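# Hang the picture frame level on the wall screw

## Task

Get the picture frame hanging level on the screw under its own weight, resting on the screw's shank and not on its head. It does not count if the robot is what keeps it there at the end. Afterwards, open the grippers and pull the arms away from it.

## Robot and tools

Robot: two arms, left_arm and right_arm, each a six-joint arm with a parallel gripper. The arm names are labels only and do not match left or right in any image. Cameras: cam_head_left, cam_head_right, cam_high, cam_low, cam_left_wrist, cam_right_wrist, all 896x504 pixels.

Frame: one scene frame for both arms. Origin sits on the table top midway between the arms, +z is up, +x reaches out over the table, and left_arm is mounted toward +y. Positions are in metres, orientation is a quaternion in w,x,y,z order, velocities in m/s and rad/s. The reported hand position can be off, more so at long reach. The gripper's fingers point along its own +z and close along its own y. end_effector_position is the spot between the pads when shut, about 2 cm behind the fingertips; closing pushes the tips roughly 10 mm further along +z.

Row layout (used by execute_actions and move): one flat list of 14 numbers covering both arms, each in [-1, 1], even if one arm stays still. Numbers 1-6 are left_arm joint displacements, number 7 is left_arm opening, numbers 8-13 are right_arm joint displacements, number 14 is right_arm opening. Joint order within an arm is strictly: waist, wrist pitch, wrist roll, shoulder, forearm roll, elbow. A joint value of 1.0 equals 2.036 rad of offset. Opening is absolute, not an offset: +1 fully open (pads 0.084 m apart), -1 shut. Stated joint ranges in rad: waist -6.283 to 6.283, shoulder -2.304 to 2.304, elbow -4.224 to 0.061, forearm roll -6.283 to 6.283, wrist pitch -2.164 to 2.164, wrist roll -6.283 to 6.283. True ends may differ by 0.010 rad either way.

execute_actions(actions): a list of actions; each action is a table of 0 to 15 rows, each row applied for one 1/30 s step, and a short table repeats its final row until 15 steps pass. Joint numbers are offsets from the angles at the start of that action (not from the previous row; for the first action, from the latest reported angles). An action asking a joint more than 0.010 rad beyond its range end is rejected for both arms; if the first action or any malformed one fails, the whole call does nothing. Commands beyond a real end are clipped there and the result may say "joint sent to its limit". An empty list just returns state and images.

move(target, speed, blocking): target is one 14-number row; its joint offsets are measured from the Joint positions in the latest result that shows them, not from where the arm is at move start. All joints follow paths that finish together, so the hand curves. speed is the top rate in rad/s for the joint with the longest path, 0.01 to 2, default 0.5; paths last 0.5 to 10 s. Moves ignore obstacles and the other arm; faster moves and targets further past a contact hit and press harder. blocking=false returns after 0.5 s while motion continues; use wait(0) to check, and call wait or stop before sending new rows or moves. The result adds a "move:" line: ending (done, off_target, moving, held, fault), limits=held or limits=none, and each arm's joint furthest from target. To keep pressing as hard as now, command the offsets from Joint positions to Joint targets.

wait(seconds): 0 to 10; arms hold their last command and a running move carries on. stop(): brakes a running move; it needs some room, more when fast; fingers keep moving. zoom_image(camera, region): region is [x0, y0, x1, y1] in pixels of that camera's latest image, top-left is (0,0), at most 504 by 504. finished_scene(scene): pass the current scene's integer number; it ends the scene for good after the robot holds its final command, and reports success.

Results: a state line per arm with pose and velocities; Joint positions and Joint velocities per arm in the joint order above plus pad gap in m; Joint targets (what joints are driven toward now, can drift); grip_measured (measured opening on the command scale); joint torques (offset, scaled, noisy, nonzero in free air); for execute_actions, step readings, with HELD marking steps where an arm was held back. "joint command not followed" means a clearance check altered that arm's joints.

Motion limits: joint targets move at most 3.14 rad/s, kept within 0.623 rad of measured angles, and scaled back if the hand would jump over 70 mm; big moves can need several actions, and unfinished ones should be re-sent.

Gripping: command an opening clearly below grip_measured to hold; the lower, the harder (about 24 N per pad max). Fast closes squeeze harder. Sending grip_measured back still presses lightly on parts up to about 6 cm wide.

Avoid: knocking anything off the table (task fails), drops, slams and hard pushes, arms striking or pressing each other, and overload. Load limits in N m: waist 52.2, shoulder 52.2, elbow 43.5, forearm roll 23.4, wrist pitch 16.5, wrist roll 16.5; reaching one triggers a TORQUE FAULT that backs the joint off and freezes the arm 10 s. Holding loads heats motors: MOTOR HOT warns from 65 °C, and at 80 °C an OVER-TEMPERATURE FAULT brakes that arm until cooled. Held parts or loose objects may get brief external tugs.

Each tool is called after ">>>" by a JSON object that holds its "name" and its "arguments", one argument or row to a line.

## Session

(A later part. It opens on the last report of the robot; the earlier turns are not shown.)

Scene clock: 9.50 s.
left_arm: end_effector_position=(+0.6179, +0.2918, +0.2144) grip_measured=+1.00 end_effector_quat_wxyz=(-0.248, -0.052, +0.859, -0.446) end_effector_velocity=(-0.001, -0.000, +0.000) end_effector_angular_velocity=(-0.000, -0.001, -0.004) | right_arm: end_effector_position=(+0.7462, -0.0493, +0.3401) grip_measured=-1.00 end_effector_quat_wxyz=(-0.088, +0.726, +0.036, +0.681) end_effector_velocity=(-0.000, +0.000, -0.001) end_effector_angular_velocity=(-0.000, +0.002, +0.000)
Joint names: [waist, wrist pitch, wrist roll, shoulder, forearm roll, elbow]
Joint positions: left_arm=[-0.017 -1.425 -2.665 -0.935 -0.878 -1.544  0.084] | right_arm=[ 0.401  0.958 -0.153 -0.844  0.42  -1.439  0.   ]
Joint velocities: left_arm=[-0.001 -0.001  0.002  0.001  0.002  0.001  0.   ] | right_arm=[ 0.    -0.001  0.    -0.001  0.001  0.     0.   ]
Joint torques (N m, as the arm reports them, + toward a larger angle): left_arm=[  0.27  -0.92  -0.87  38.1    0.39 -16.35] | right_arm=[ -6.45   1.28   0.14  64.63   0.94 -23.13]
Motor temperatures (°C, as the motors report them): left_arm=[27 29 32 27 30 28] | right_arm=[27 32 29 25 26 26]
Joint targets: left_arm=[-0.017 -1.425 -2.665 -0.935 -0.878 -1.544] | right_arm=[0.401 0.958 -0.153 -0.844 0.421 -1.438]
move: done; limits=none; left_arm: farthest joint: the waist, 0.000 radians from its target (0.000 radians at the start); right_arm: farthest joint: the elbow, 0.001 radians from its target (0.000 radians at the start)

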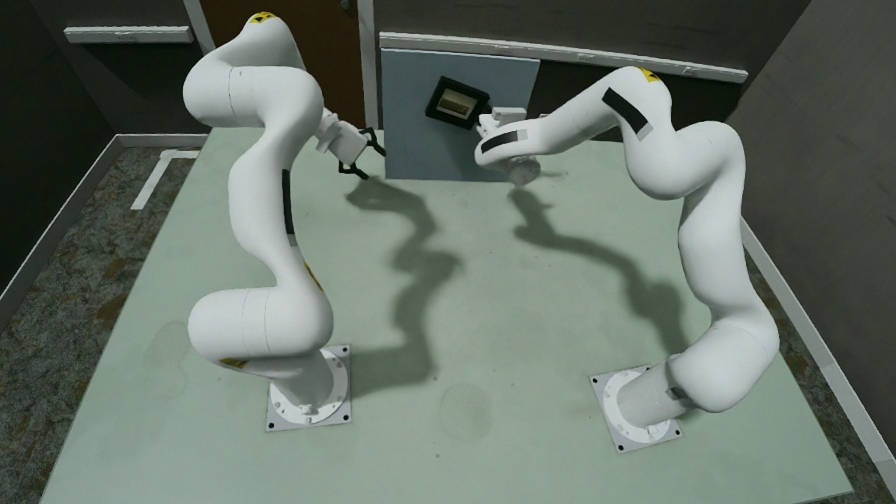

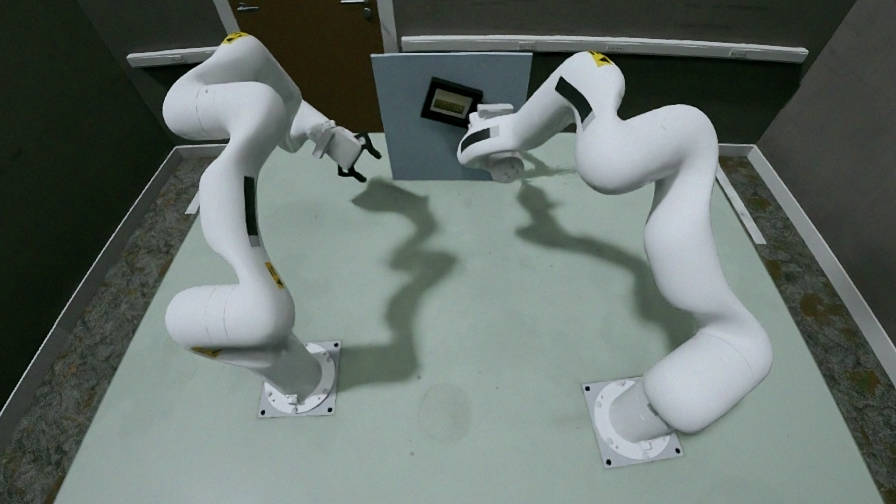

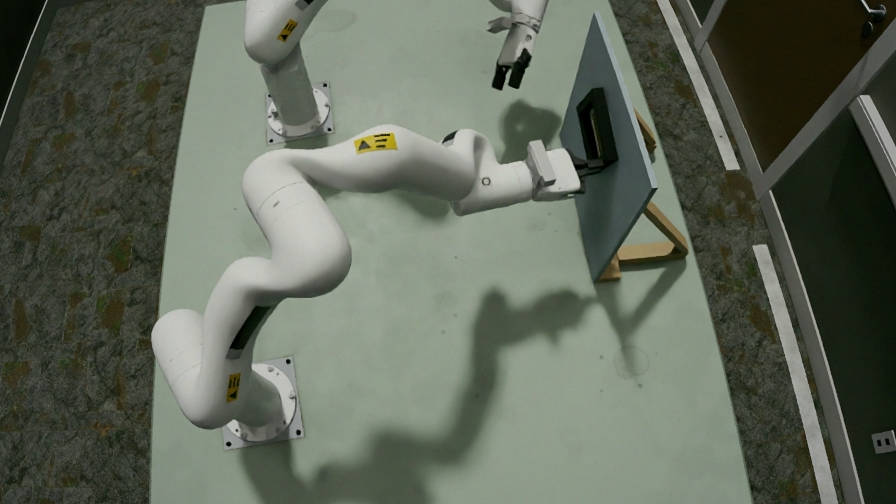

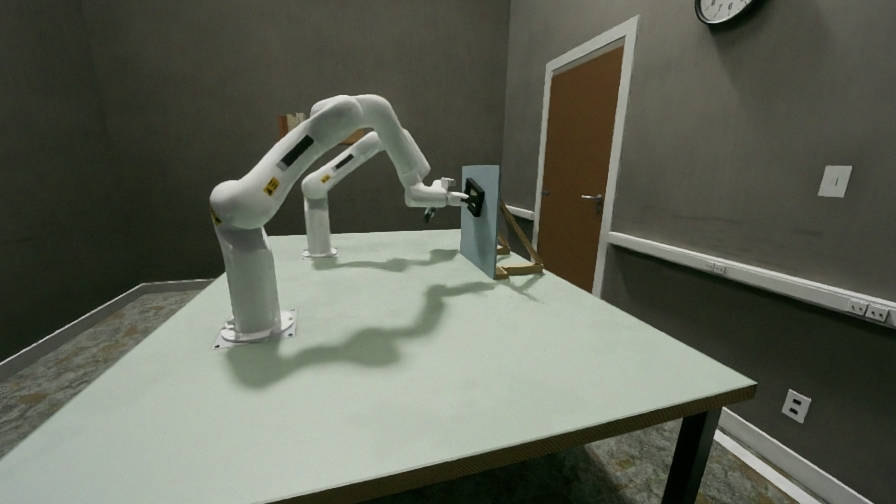

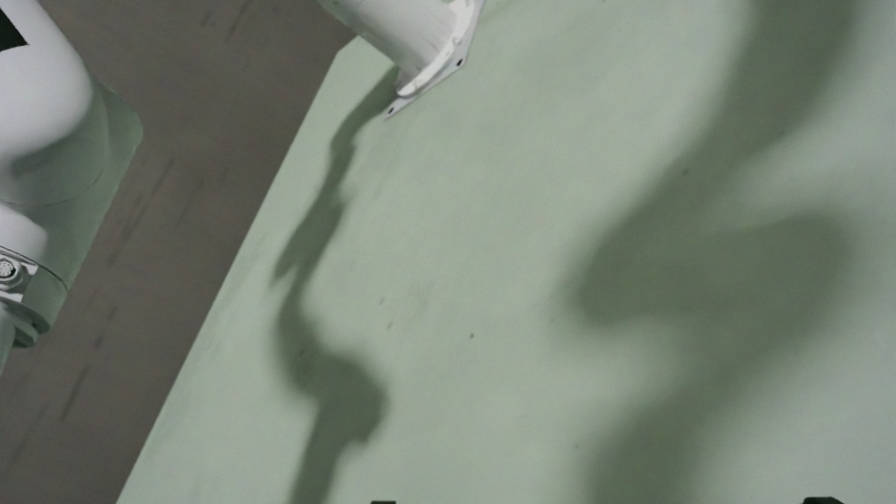

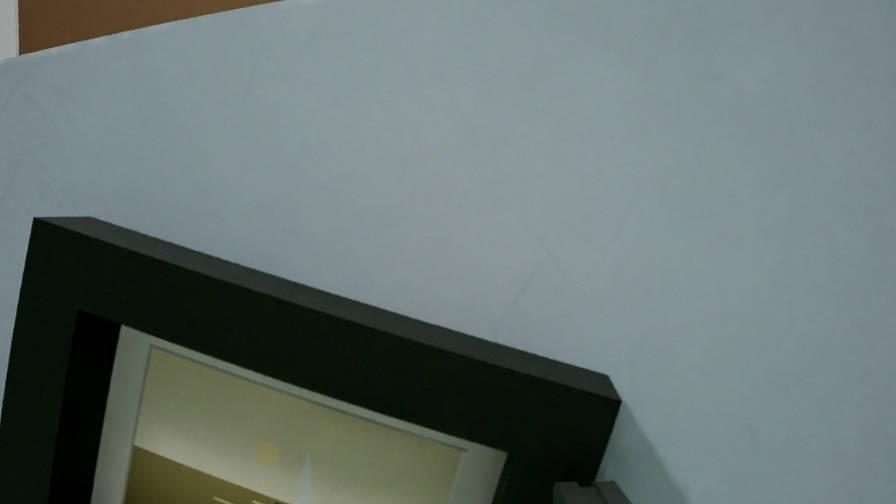

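>>> {"name": "move", "arguments": {
  "target": [0,0,0,0,0,0,1,0,-0.0045,0,-0.018,0,-0.0225,0.6],
  "speed": 0.08
}}

>>> {"name": "move", "arguments": {
  "target": [0,0,0,0,0,0,1,0,0,0,0,0,0,-1]
}}

Scene clock: 10.60 s.
left_arm: end_effector_position=(+0.6179, +0.2918, +0.2144) grip_measured=+1.00 end_effector_quat_wxyz=(-0.248, -0.052, +0.859, -0.446) end_effector_velocity=(-0.000, -0.000, -0.000) end_effector_angular_velocity=(+0.001, +0.001, +0.001) | right_arm: end_effector_position=(+0.7563, -0.0430, +0.3326) grip_measured=+0.59 end_effector_quat_wxyz=(-0.089, +0.726, +0.036, +0.680) end_effector_velocity=(+0.000, +0.001, +0.001) end_effector_angular_velocity=(+0.001, -0.001, +0.001)
Joint names: [waist, wrist pitch, wrist roll, shoulder, forearm roll, elbow]
Joint positions: left_arm=[-0.017 -1.425 -2.665 -0.935 -0.878 -1.544  0.084] | right_arm=[ 0.401  0.949 -0.153 -0.881  0.42  -1.484  0.069]
Joint velocities: left_arm=[-0.     0.001 -0.001 -0.    -0.     0.    -0.   ] | right_arm=[ 0.001 -0.     0.     0.    -0.    -0.001  0.   ]
Joint torques (N m, as the arm reports them, + toward a larger angle): left_arm=[ -0.23  -0.87  -0.96  39.05   0.36 -15.81] | right_arm=[ -6.98   1.31   0.14  66.13   1.04 -22.79]
Motor temperatures (°C, as the motors report them): left_arm=[27 29 32 27 30 28] | right_arm=[27 32 29 25 26 26]
Joint targets: left_arm=[-0.017 -1.425 -2.665 -0.935 -0.878 -1.544] | right_arm=[0.401 0.949 -0.153 -0.881 0.420 -1.484]
move: done; limits=none; left_arm: farthest joint: the waist, 0.000 radians from its target (0.000 radians at the start); right_arm: farthest joint: the waist, 0.000 radians from its target (0.000 radians at the start)

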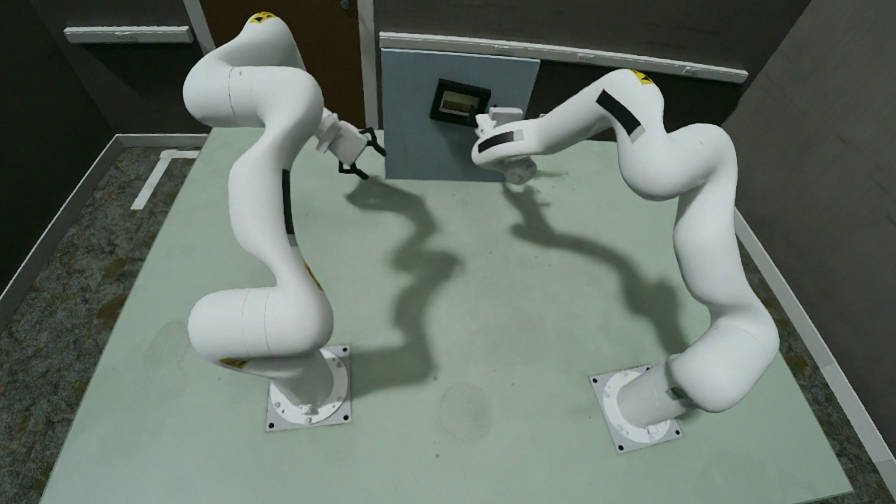

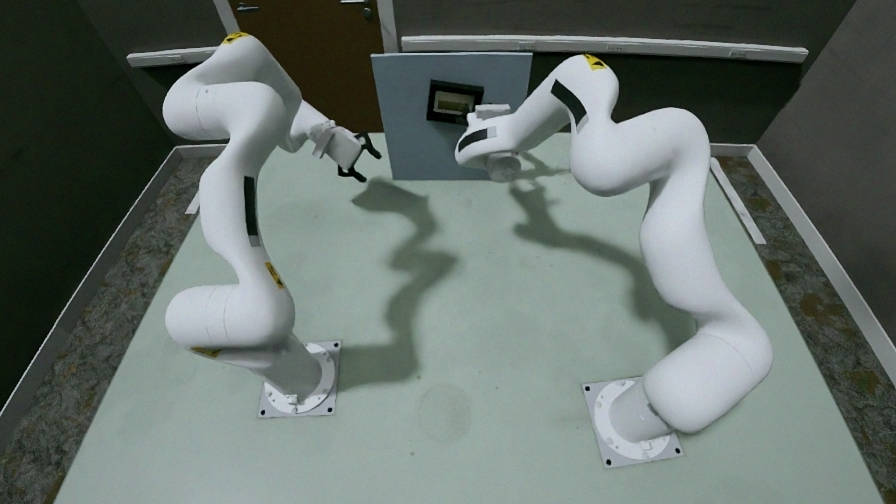

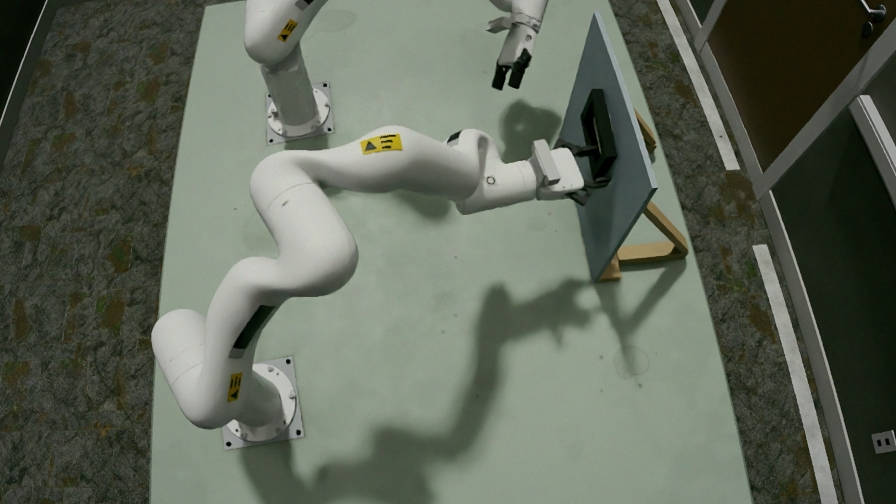

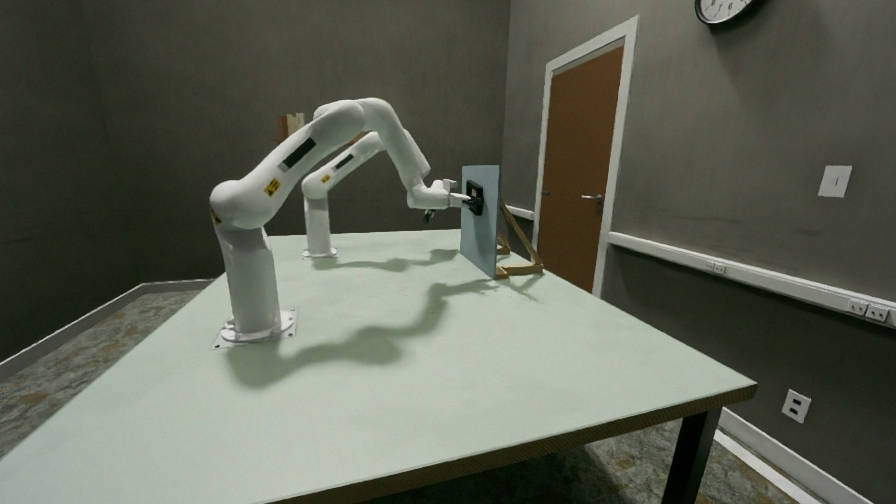

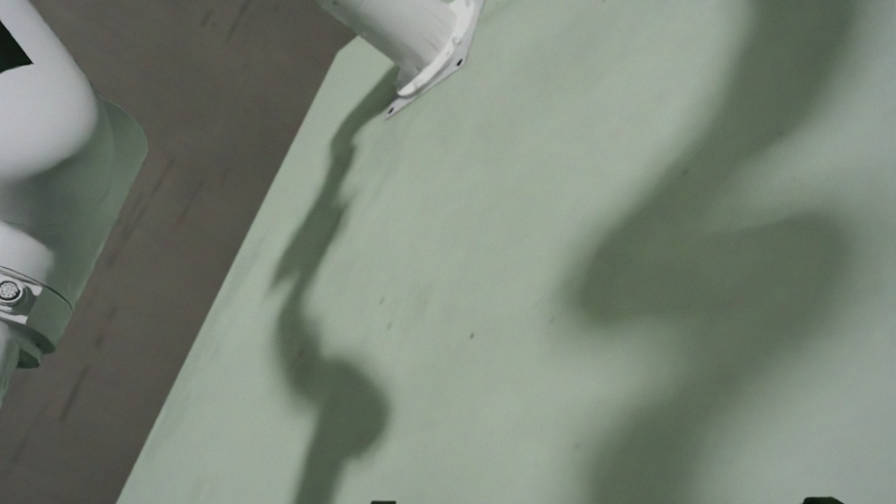

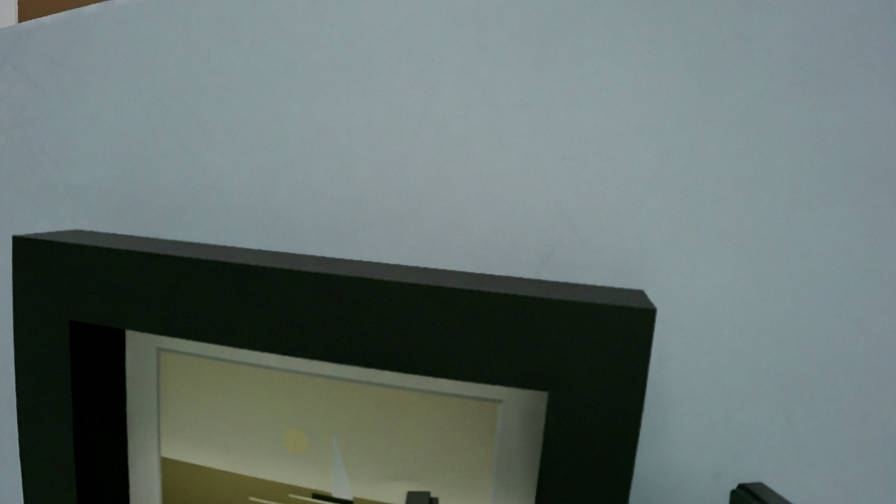

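Scene clock: 11.10 s.
left_arm: end_effector_position=(+0.6179, +0.2918, +0.2144) grip_measured=+1.00 end_effector_quat_wxyz=(-0.248, -0.052, +0.859, -0.446) end_effector_velocity=(+0.000, -0.000, +0.000) end_effector_angular_velocity=(-0.000, -0.001, +0.001) | right_arm: end_effector_position=(+0.7564, -0.0432, +0.3330) grip_measured=-0.52 end_effector_quat_wxyz=(-0.089, +0.726, +0.036, +0.681) end_effector_velocity=(-0.001, +0.001, -0.001) end_effector_angular_velocity=(-0.001, +0.003, +0.002)
Joint names: [waist, wrist pitch, wrist roll, shoulder, forearm roll, elbow]
Joint positions: left_arm=[-0.017 -1.425 -2.665 -0.935 -0.878 -1.544  0.084] | right_arm=[ 0.401  0.95  -0.153 -0.88   0.421 -1.484  0.021]
Joint velocities: left_arm=[ 0.     0.     0.     0.    -0.001 -0.     0.   ] | right_arm=[ 0.002 -0.003 -0.     0.     0.     0.001  0.   ]
Joint torques (N m, as the arm reports them, + toward a larger angle): left_arm=[ -0.04  -0.82  -0.87  39.02   0.28 -15.73] | right_arm=[ -3.5    0.67  -0.1   63.67   0.02 -21.82]
Motor temperatures (°C, as the motors report them): left_arm=[27 29 32 27 30 28] | right_arm=[27 32 29 25 26 26]
Joint targets: left_arm=[-0.017 -1.425 -2.665 -0.935 -0.878 -1.544] | right_arm=[0.401 0.949 -0.153 -0.881 0.420 -1.484]
move: done; limits=none; left_arm: farthest joint: the waist, 0.000 radians from its target (0.000 radians at the start); right_arm: farthest joint: the shoulder, 0.001 radians from its target (0.000 radians at the start)

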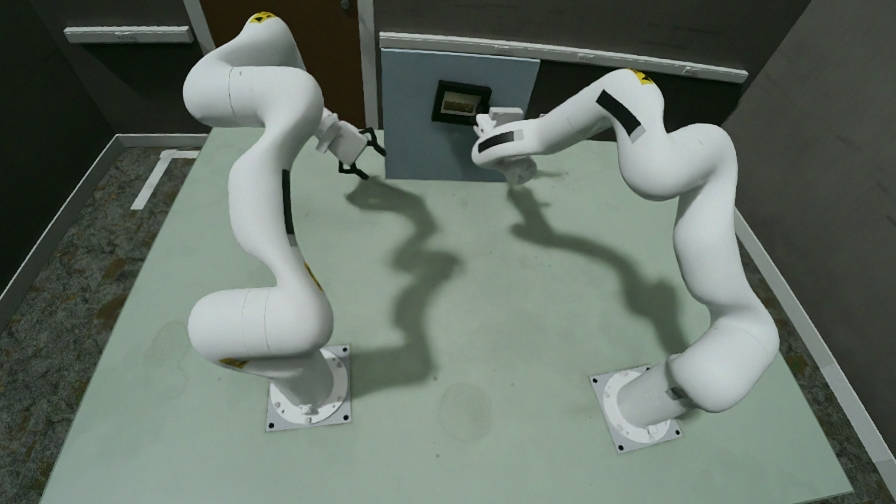

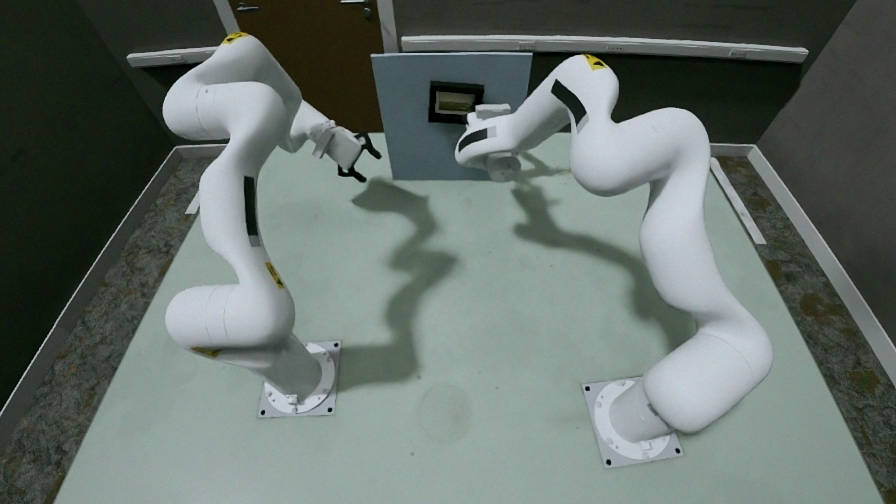

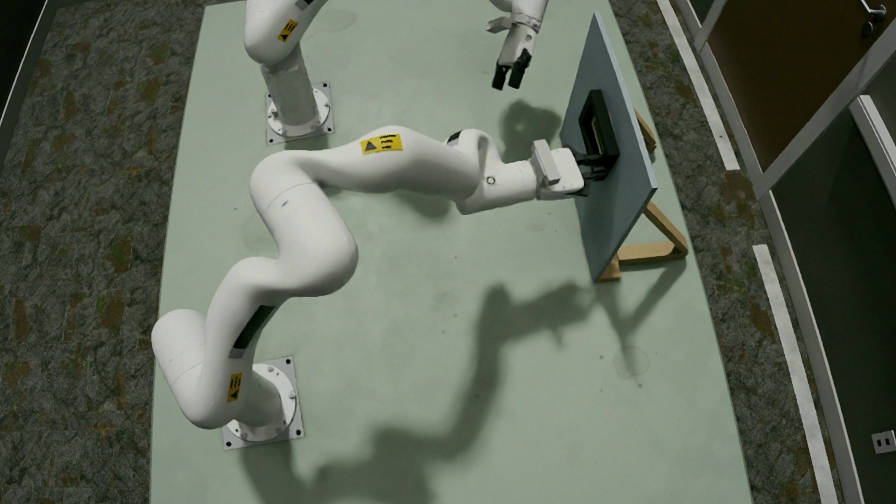

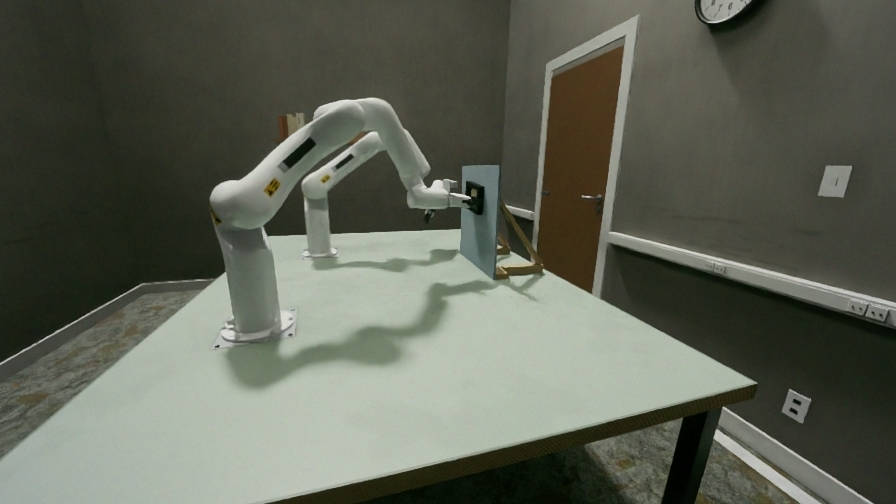

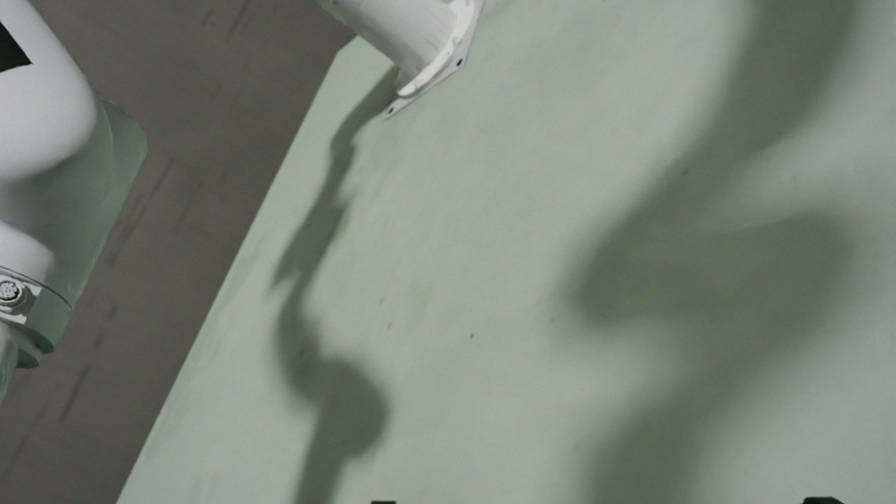

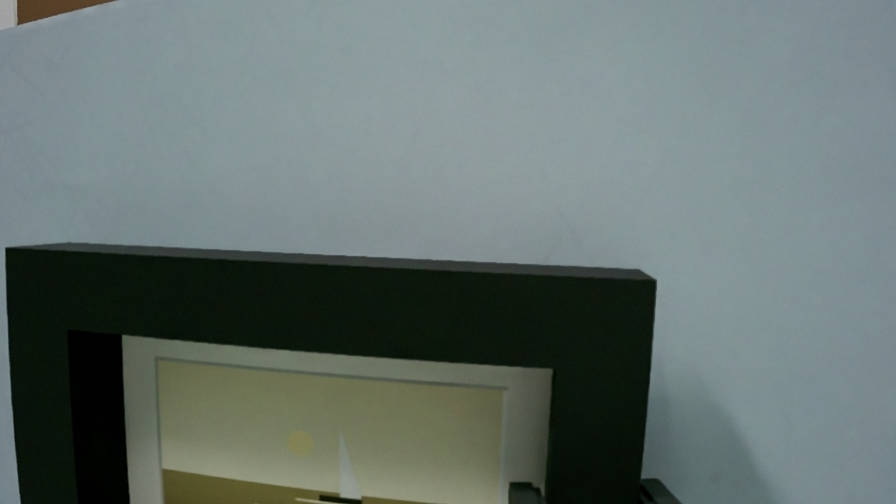

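>>> {"name": "move", "arguments": {
  "target": [0,0,0,0,0,0,1,0,-0.010,0,0.015,0,0.0045,-1],
  "speed": 0.06
}}

>>> {"name": "move", "arguments": {
  "target": [0,0,0,0,0,0,1,0.0035,0,0,0,0,0,-1],
  "speed": 0.03
}}

Scene clock: 12.10 s.
left_arm: end_effector_position=(+0.6179, +0.2918, +0.2144) grip_measured=+1.00 end_effector_quat_wxyz=(-0.248, -0.052, +0.859, -0.446) end_effector_velocity=(+0.000, +0.000, -0.000) end_effector_angular_velocity=(+0.001, -0.001, -0.000) | right_arm: end_effector_position=(+0.7543, -0.0430, +0.3498) grip_measured=-0.55 end_effector_quat_wxyz=(-0.094, +0.726, +0.035, +0.680) end_effector_velocity=(-0.000, +0.001, -0.000) end_effector_angular_velocity=(-0.000, -0.001, +0.002)
Joint names: [waist, wrist pitch, wrist roll, shoulder, forearm roll, elbow]
Joint positions: left_arm=[-0.017 -1.425 -2.665 -0.935 -0.878 -1.544  0.084] | right_arm=[ 0.401  0.929 -0.153 -0.85   0.421 -1.475  0.02 ]
Joint velocities: left_arm=[ 0.     0.001  0.     0.     0.001 -0.     0.   ] | right_arm=[ 0.001  0.001  0.    -0.    -0.001  0.     0.   ]
Joint torques (N m, as the arm reports them, + toward a larger angle): left_arm=[  0.02  -0.87  -0.91  38.92   0.55 -16.13] | right_arm=[ -6.5    1.71   0.31  67.73   0.91 -24.73]
Motor temperatures (°C, as the motors report them): left_arm=[27 29 32 27 30 28] | right_arm=[27 32 29 25 26 26]
Joint targets: left_arm=[-0.017 -1.425 -2.665 -0.935 -0.878 -1.544] | right_arm=[0.401 0.929 -0.153 -0.850 0.421 -1.475]
move: done; limits=none; left_arm: farthest joint: the waist, 0.000 radians from its target (0.000 radians at the start); right_arm: farthest joint: the shoulder, 0.001 radians from its target (0.031 radians at the start)

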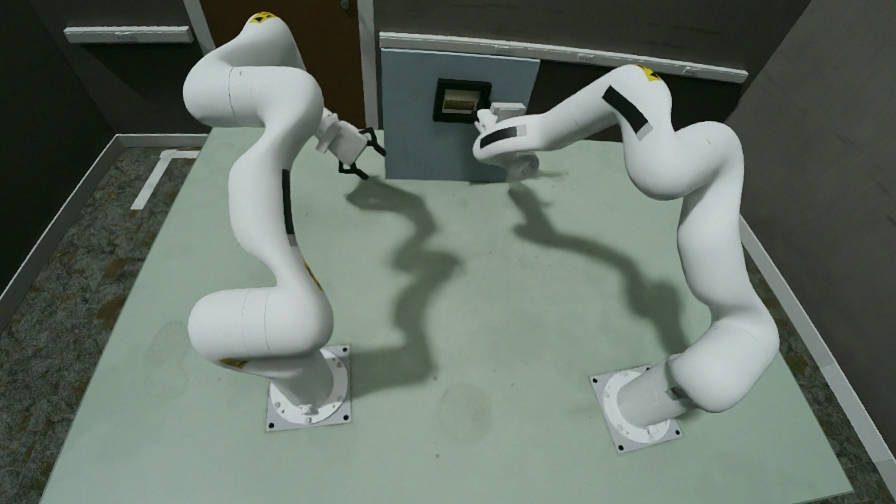

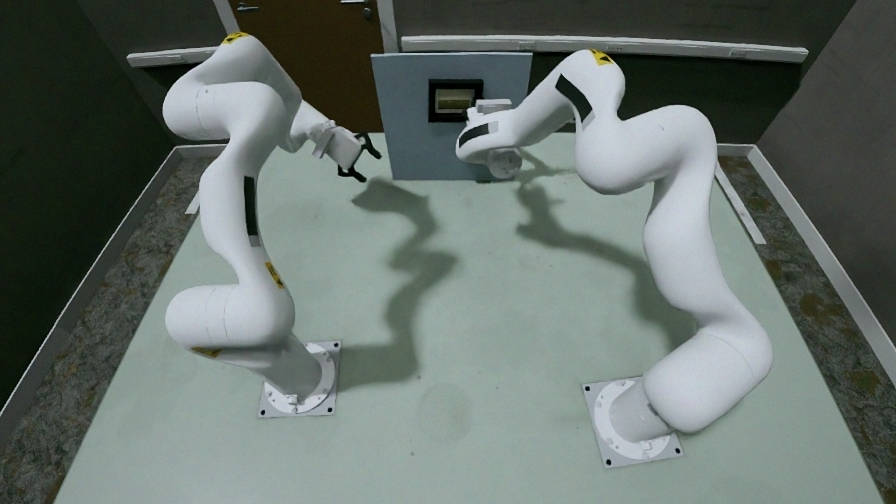

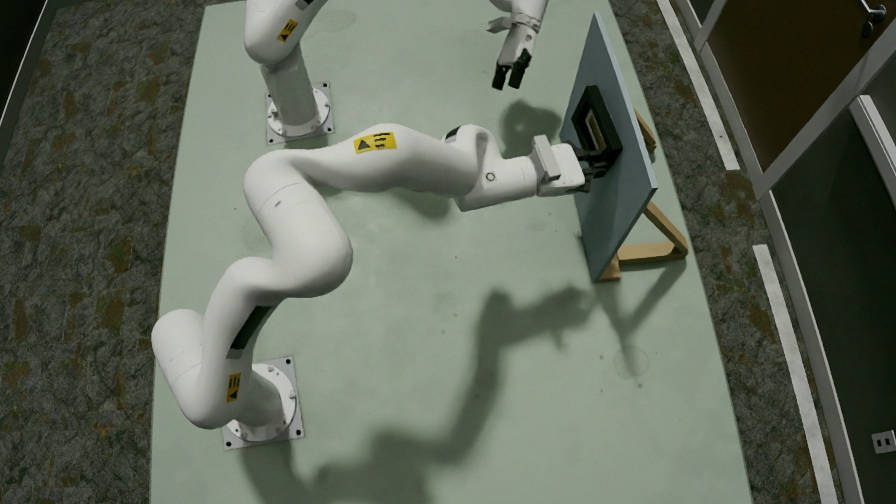

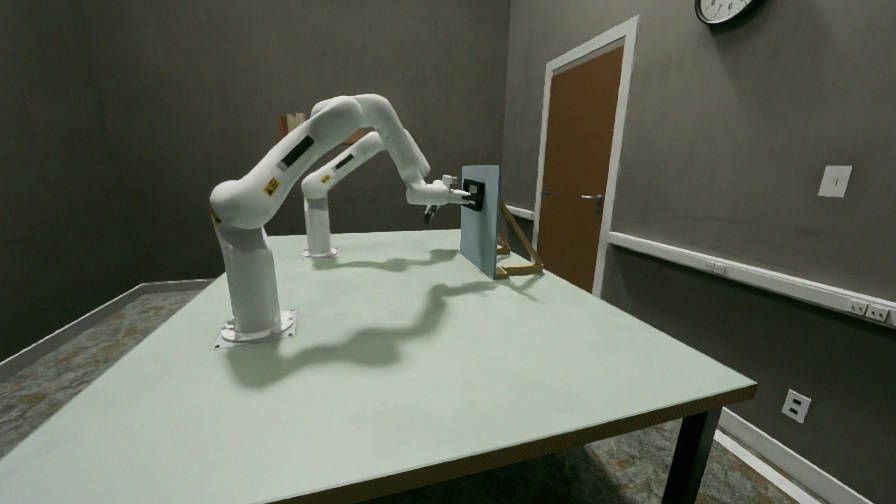

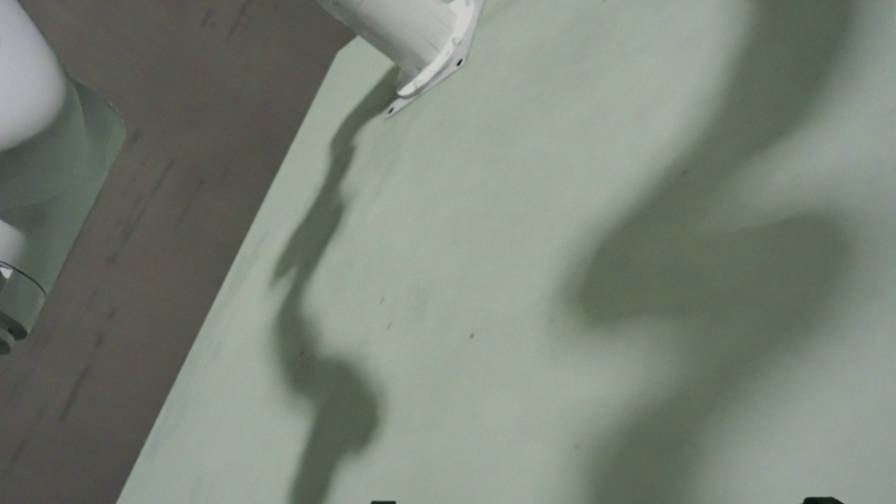

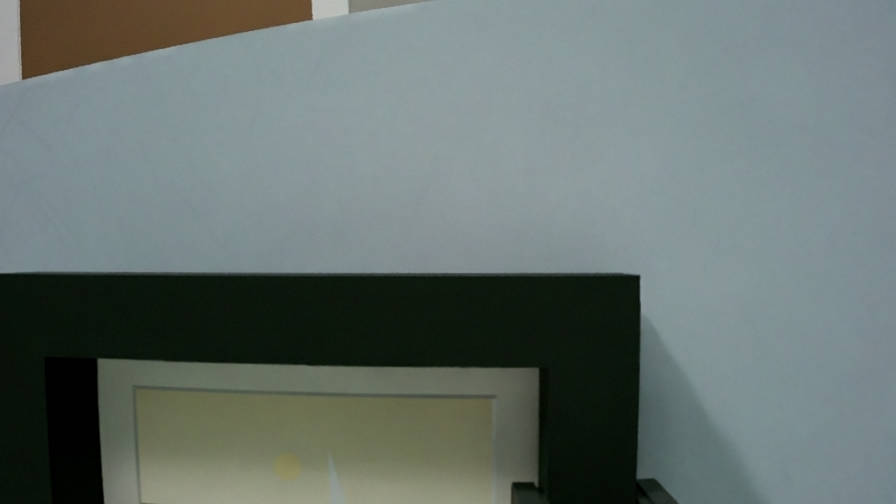

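Scene clock: 12.80 s.
left_arm: end_effector_position=(+0.6179, +0.2918, +0.2144) grip_measured=+1.00 end_effector_quat_wxyz=(-0.248, -0.052, +0.859, -0.446) end_effector_velocity=(-0.000, -0.000, -0.000) end_effector_angular_velocity=(+0.001, -0.000, -0.001) | right_arm: end_effector_position=(+0.7516, -0.0372, +0.3498) grip_measured=-0.55 end_effector_quat_wxyz=(-0.096, +0.726, +0.038, +0.680) end_effector_velocity=(-0.000, +0.001, -0.001) end_effector_angular_velocity=(+0.001, +0.002, +0.000)
Joint names: [waist, wrist pitch, wrist roll, shoulder, forearm roll, elbow]
Joint positions: left_arm=[-0.017 -1.425 -2.665 -0.935 -0.878 -1.544  0.084] | right_arm=[ 0.408  0.929 -0.153 -0.85   0.421 -1.475  0.02 ]
Joint velocities: left_arm=[-0.     0.001 -0.     0.     0.001  0.    -0.   ] | right_arm=[ 0.001 -0.     0.002 -0.001  0.001  0.    -0.   ]
Joint torques (N m, as the arm reports them, + toward a larger angle): left_arm=[  0.59  -0.89  -0.88  38.83   0.48 -16.03] | right_arm=[ -6.22   1.76   0.25  67.88   1.01 -24.46]
Motor temperatures (°C, as the motors report them): left_arm=[27 29 32 27 30 28] | right_arm=[27 32 29 25 26 26]
Joint targets: left_arm=[-0.017 -1.425 -2.665 -0.935 -0.878 -1.544] | right_arm=[0.408 0.929 -0.153 -0.850 0.421 -1.475]
move: done; limits=none; left_arm: farthest joint: the waist, 0.000 radians from its target (0.000 radians at the start); right_arm: farthest joint: the waist, 0.000 radians from its target (0.007 radians at the start)

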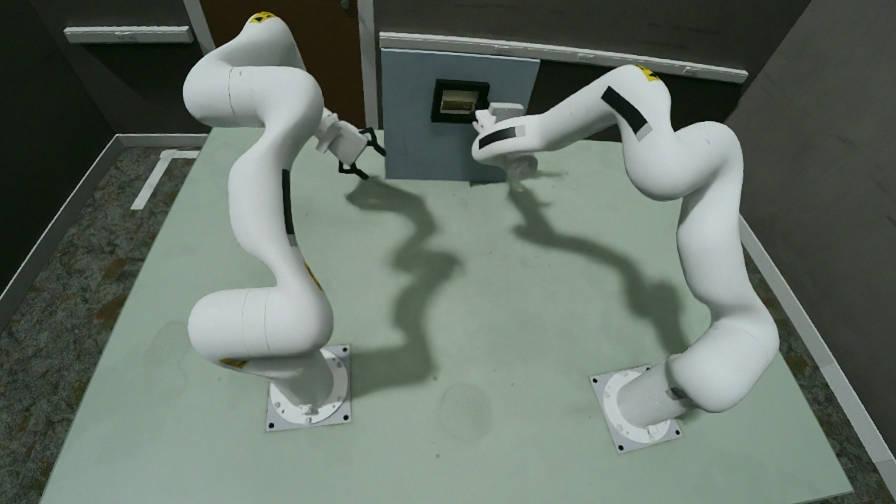

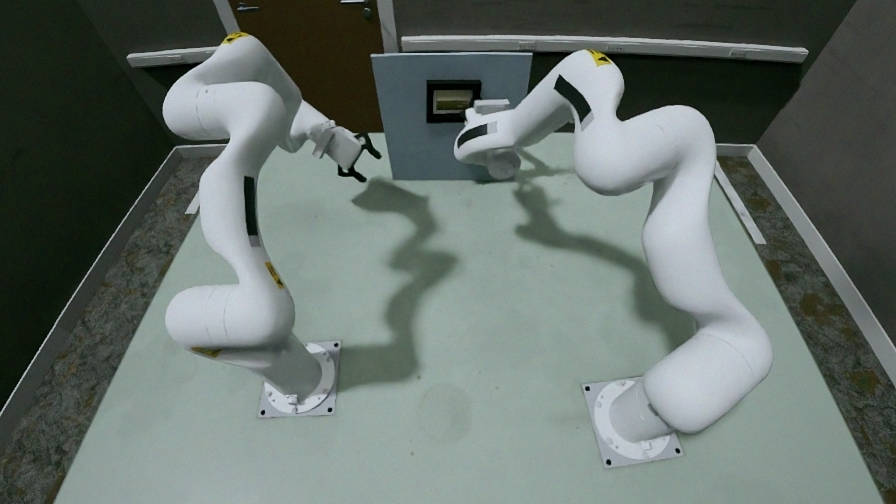

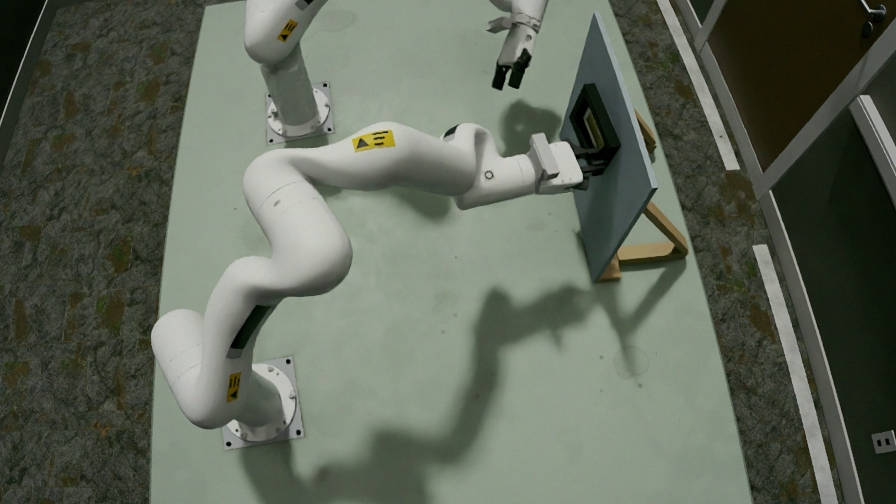

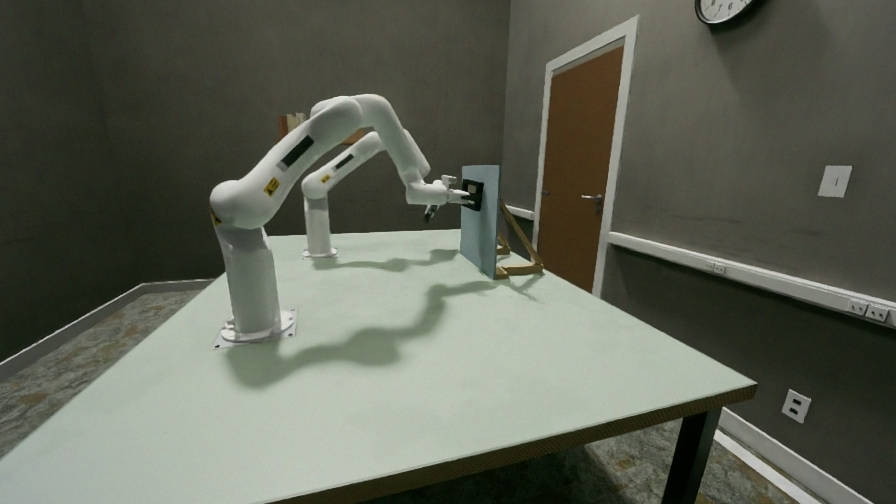

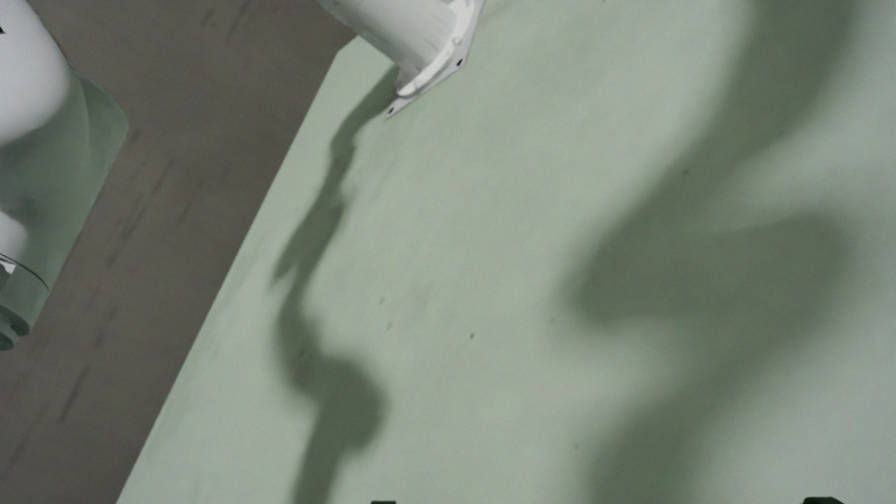

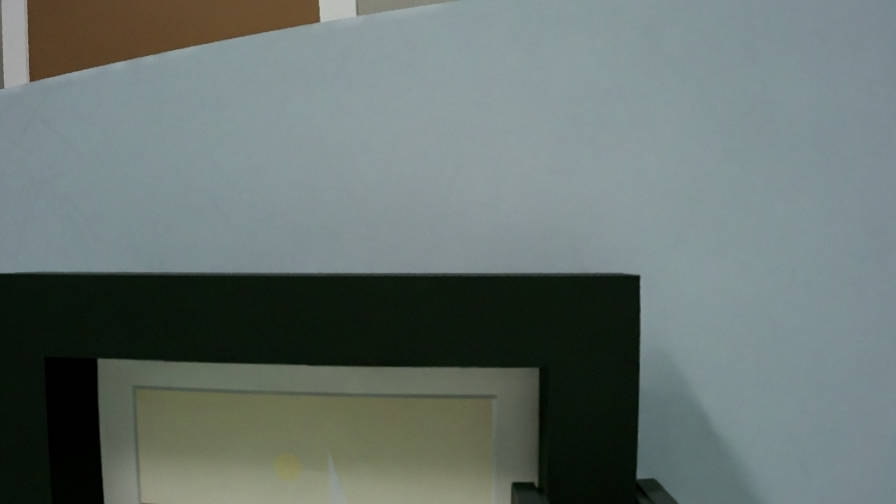

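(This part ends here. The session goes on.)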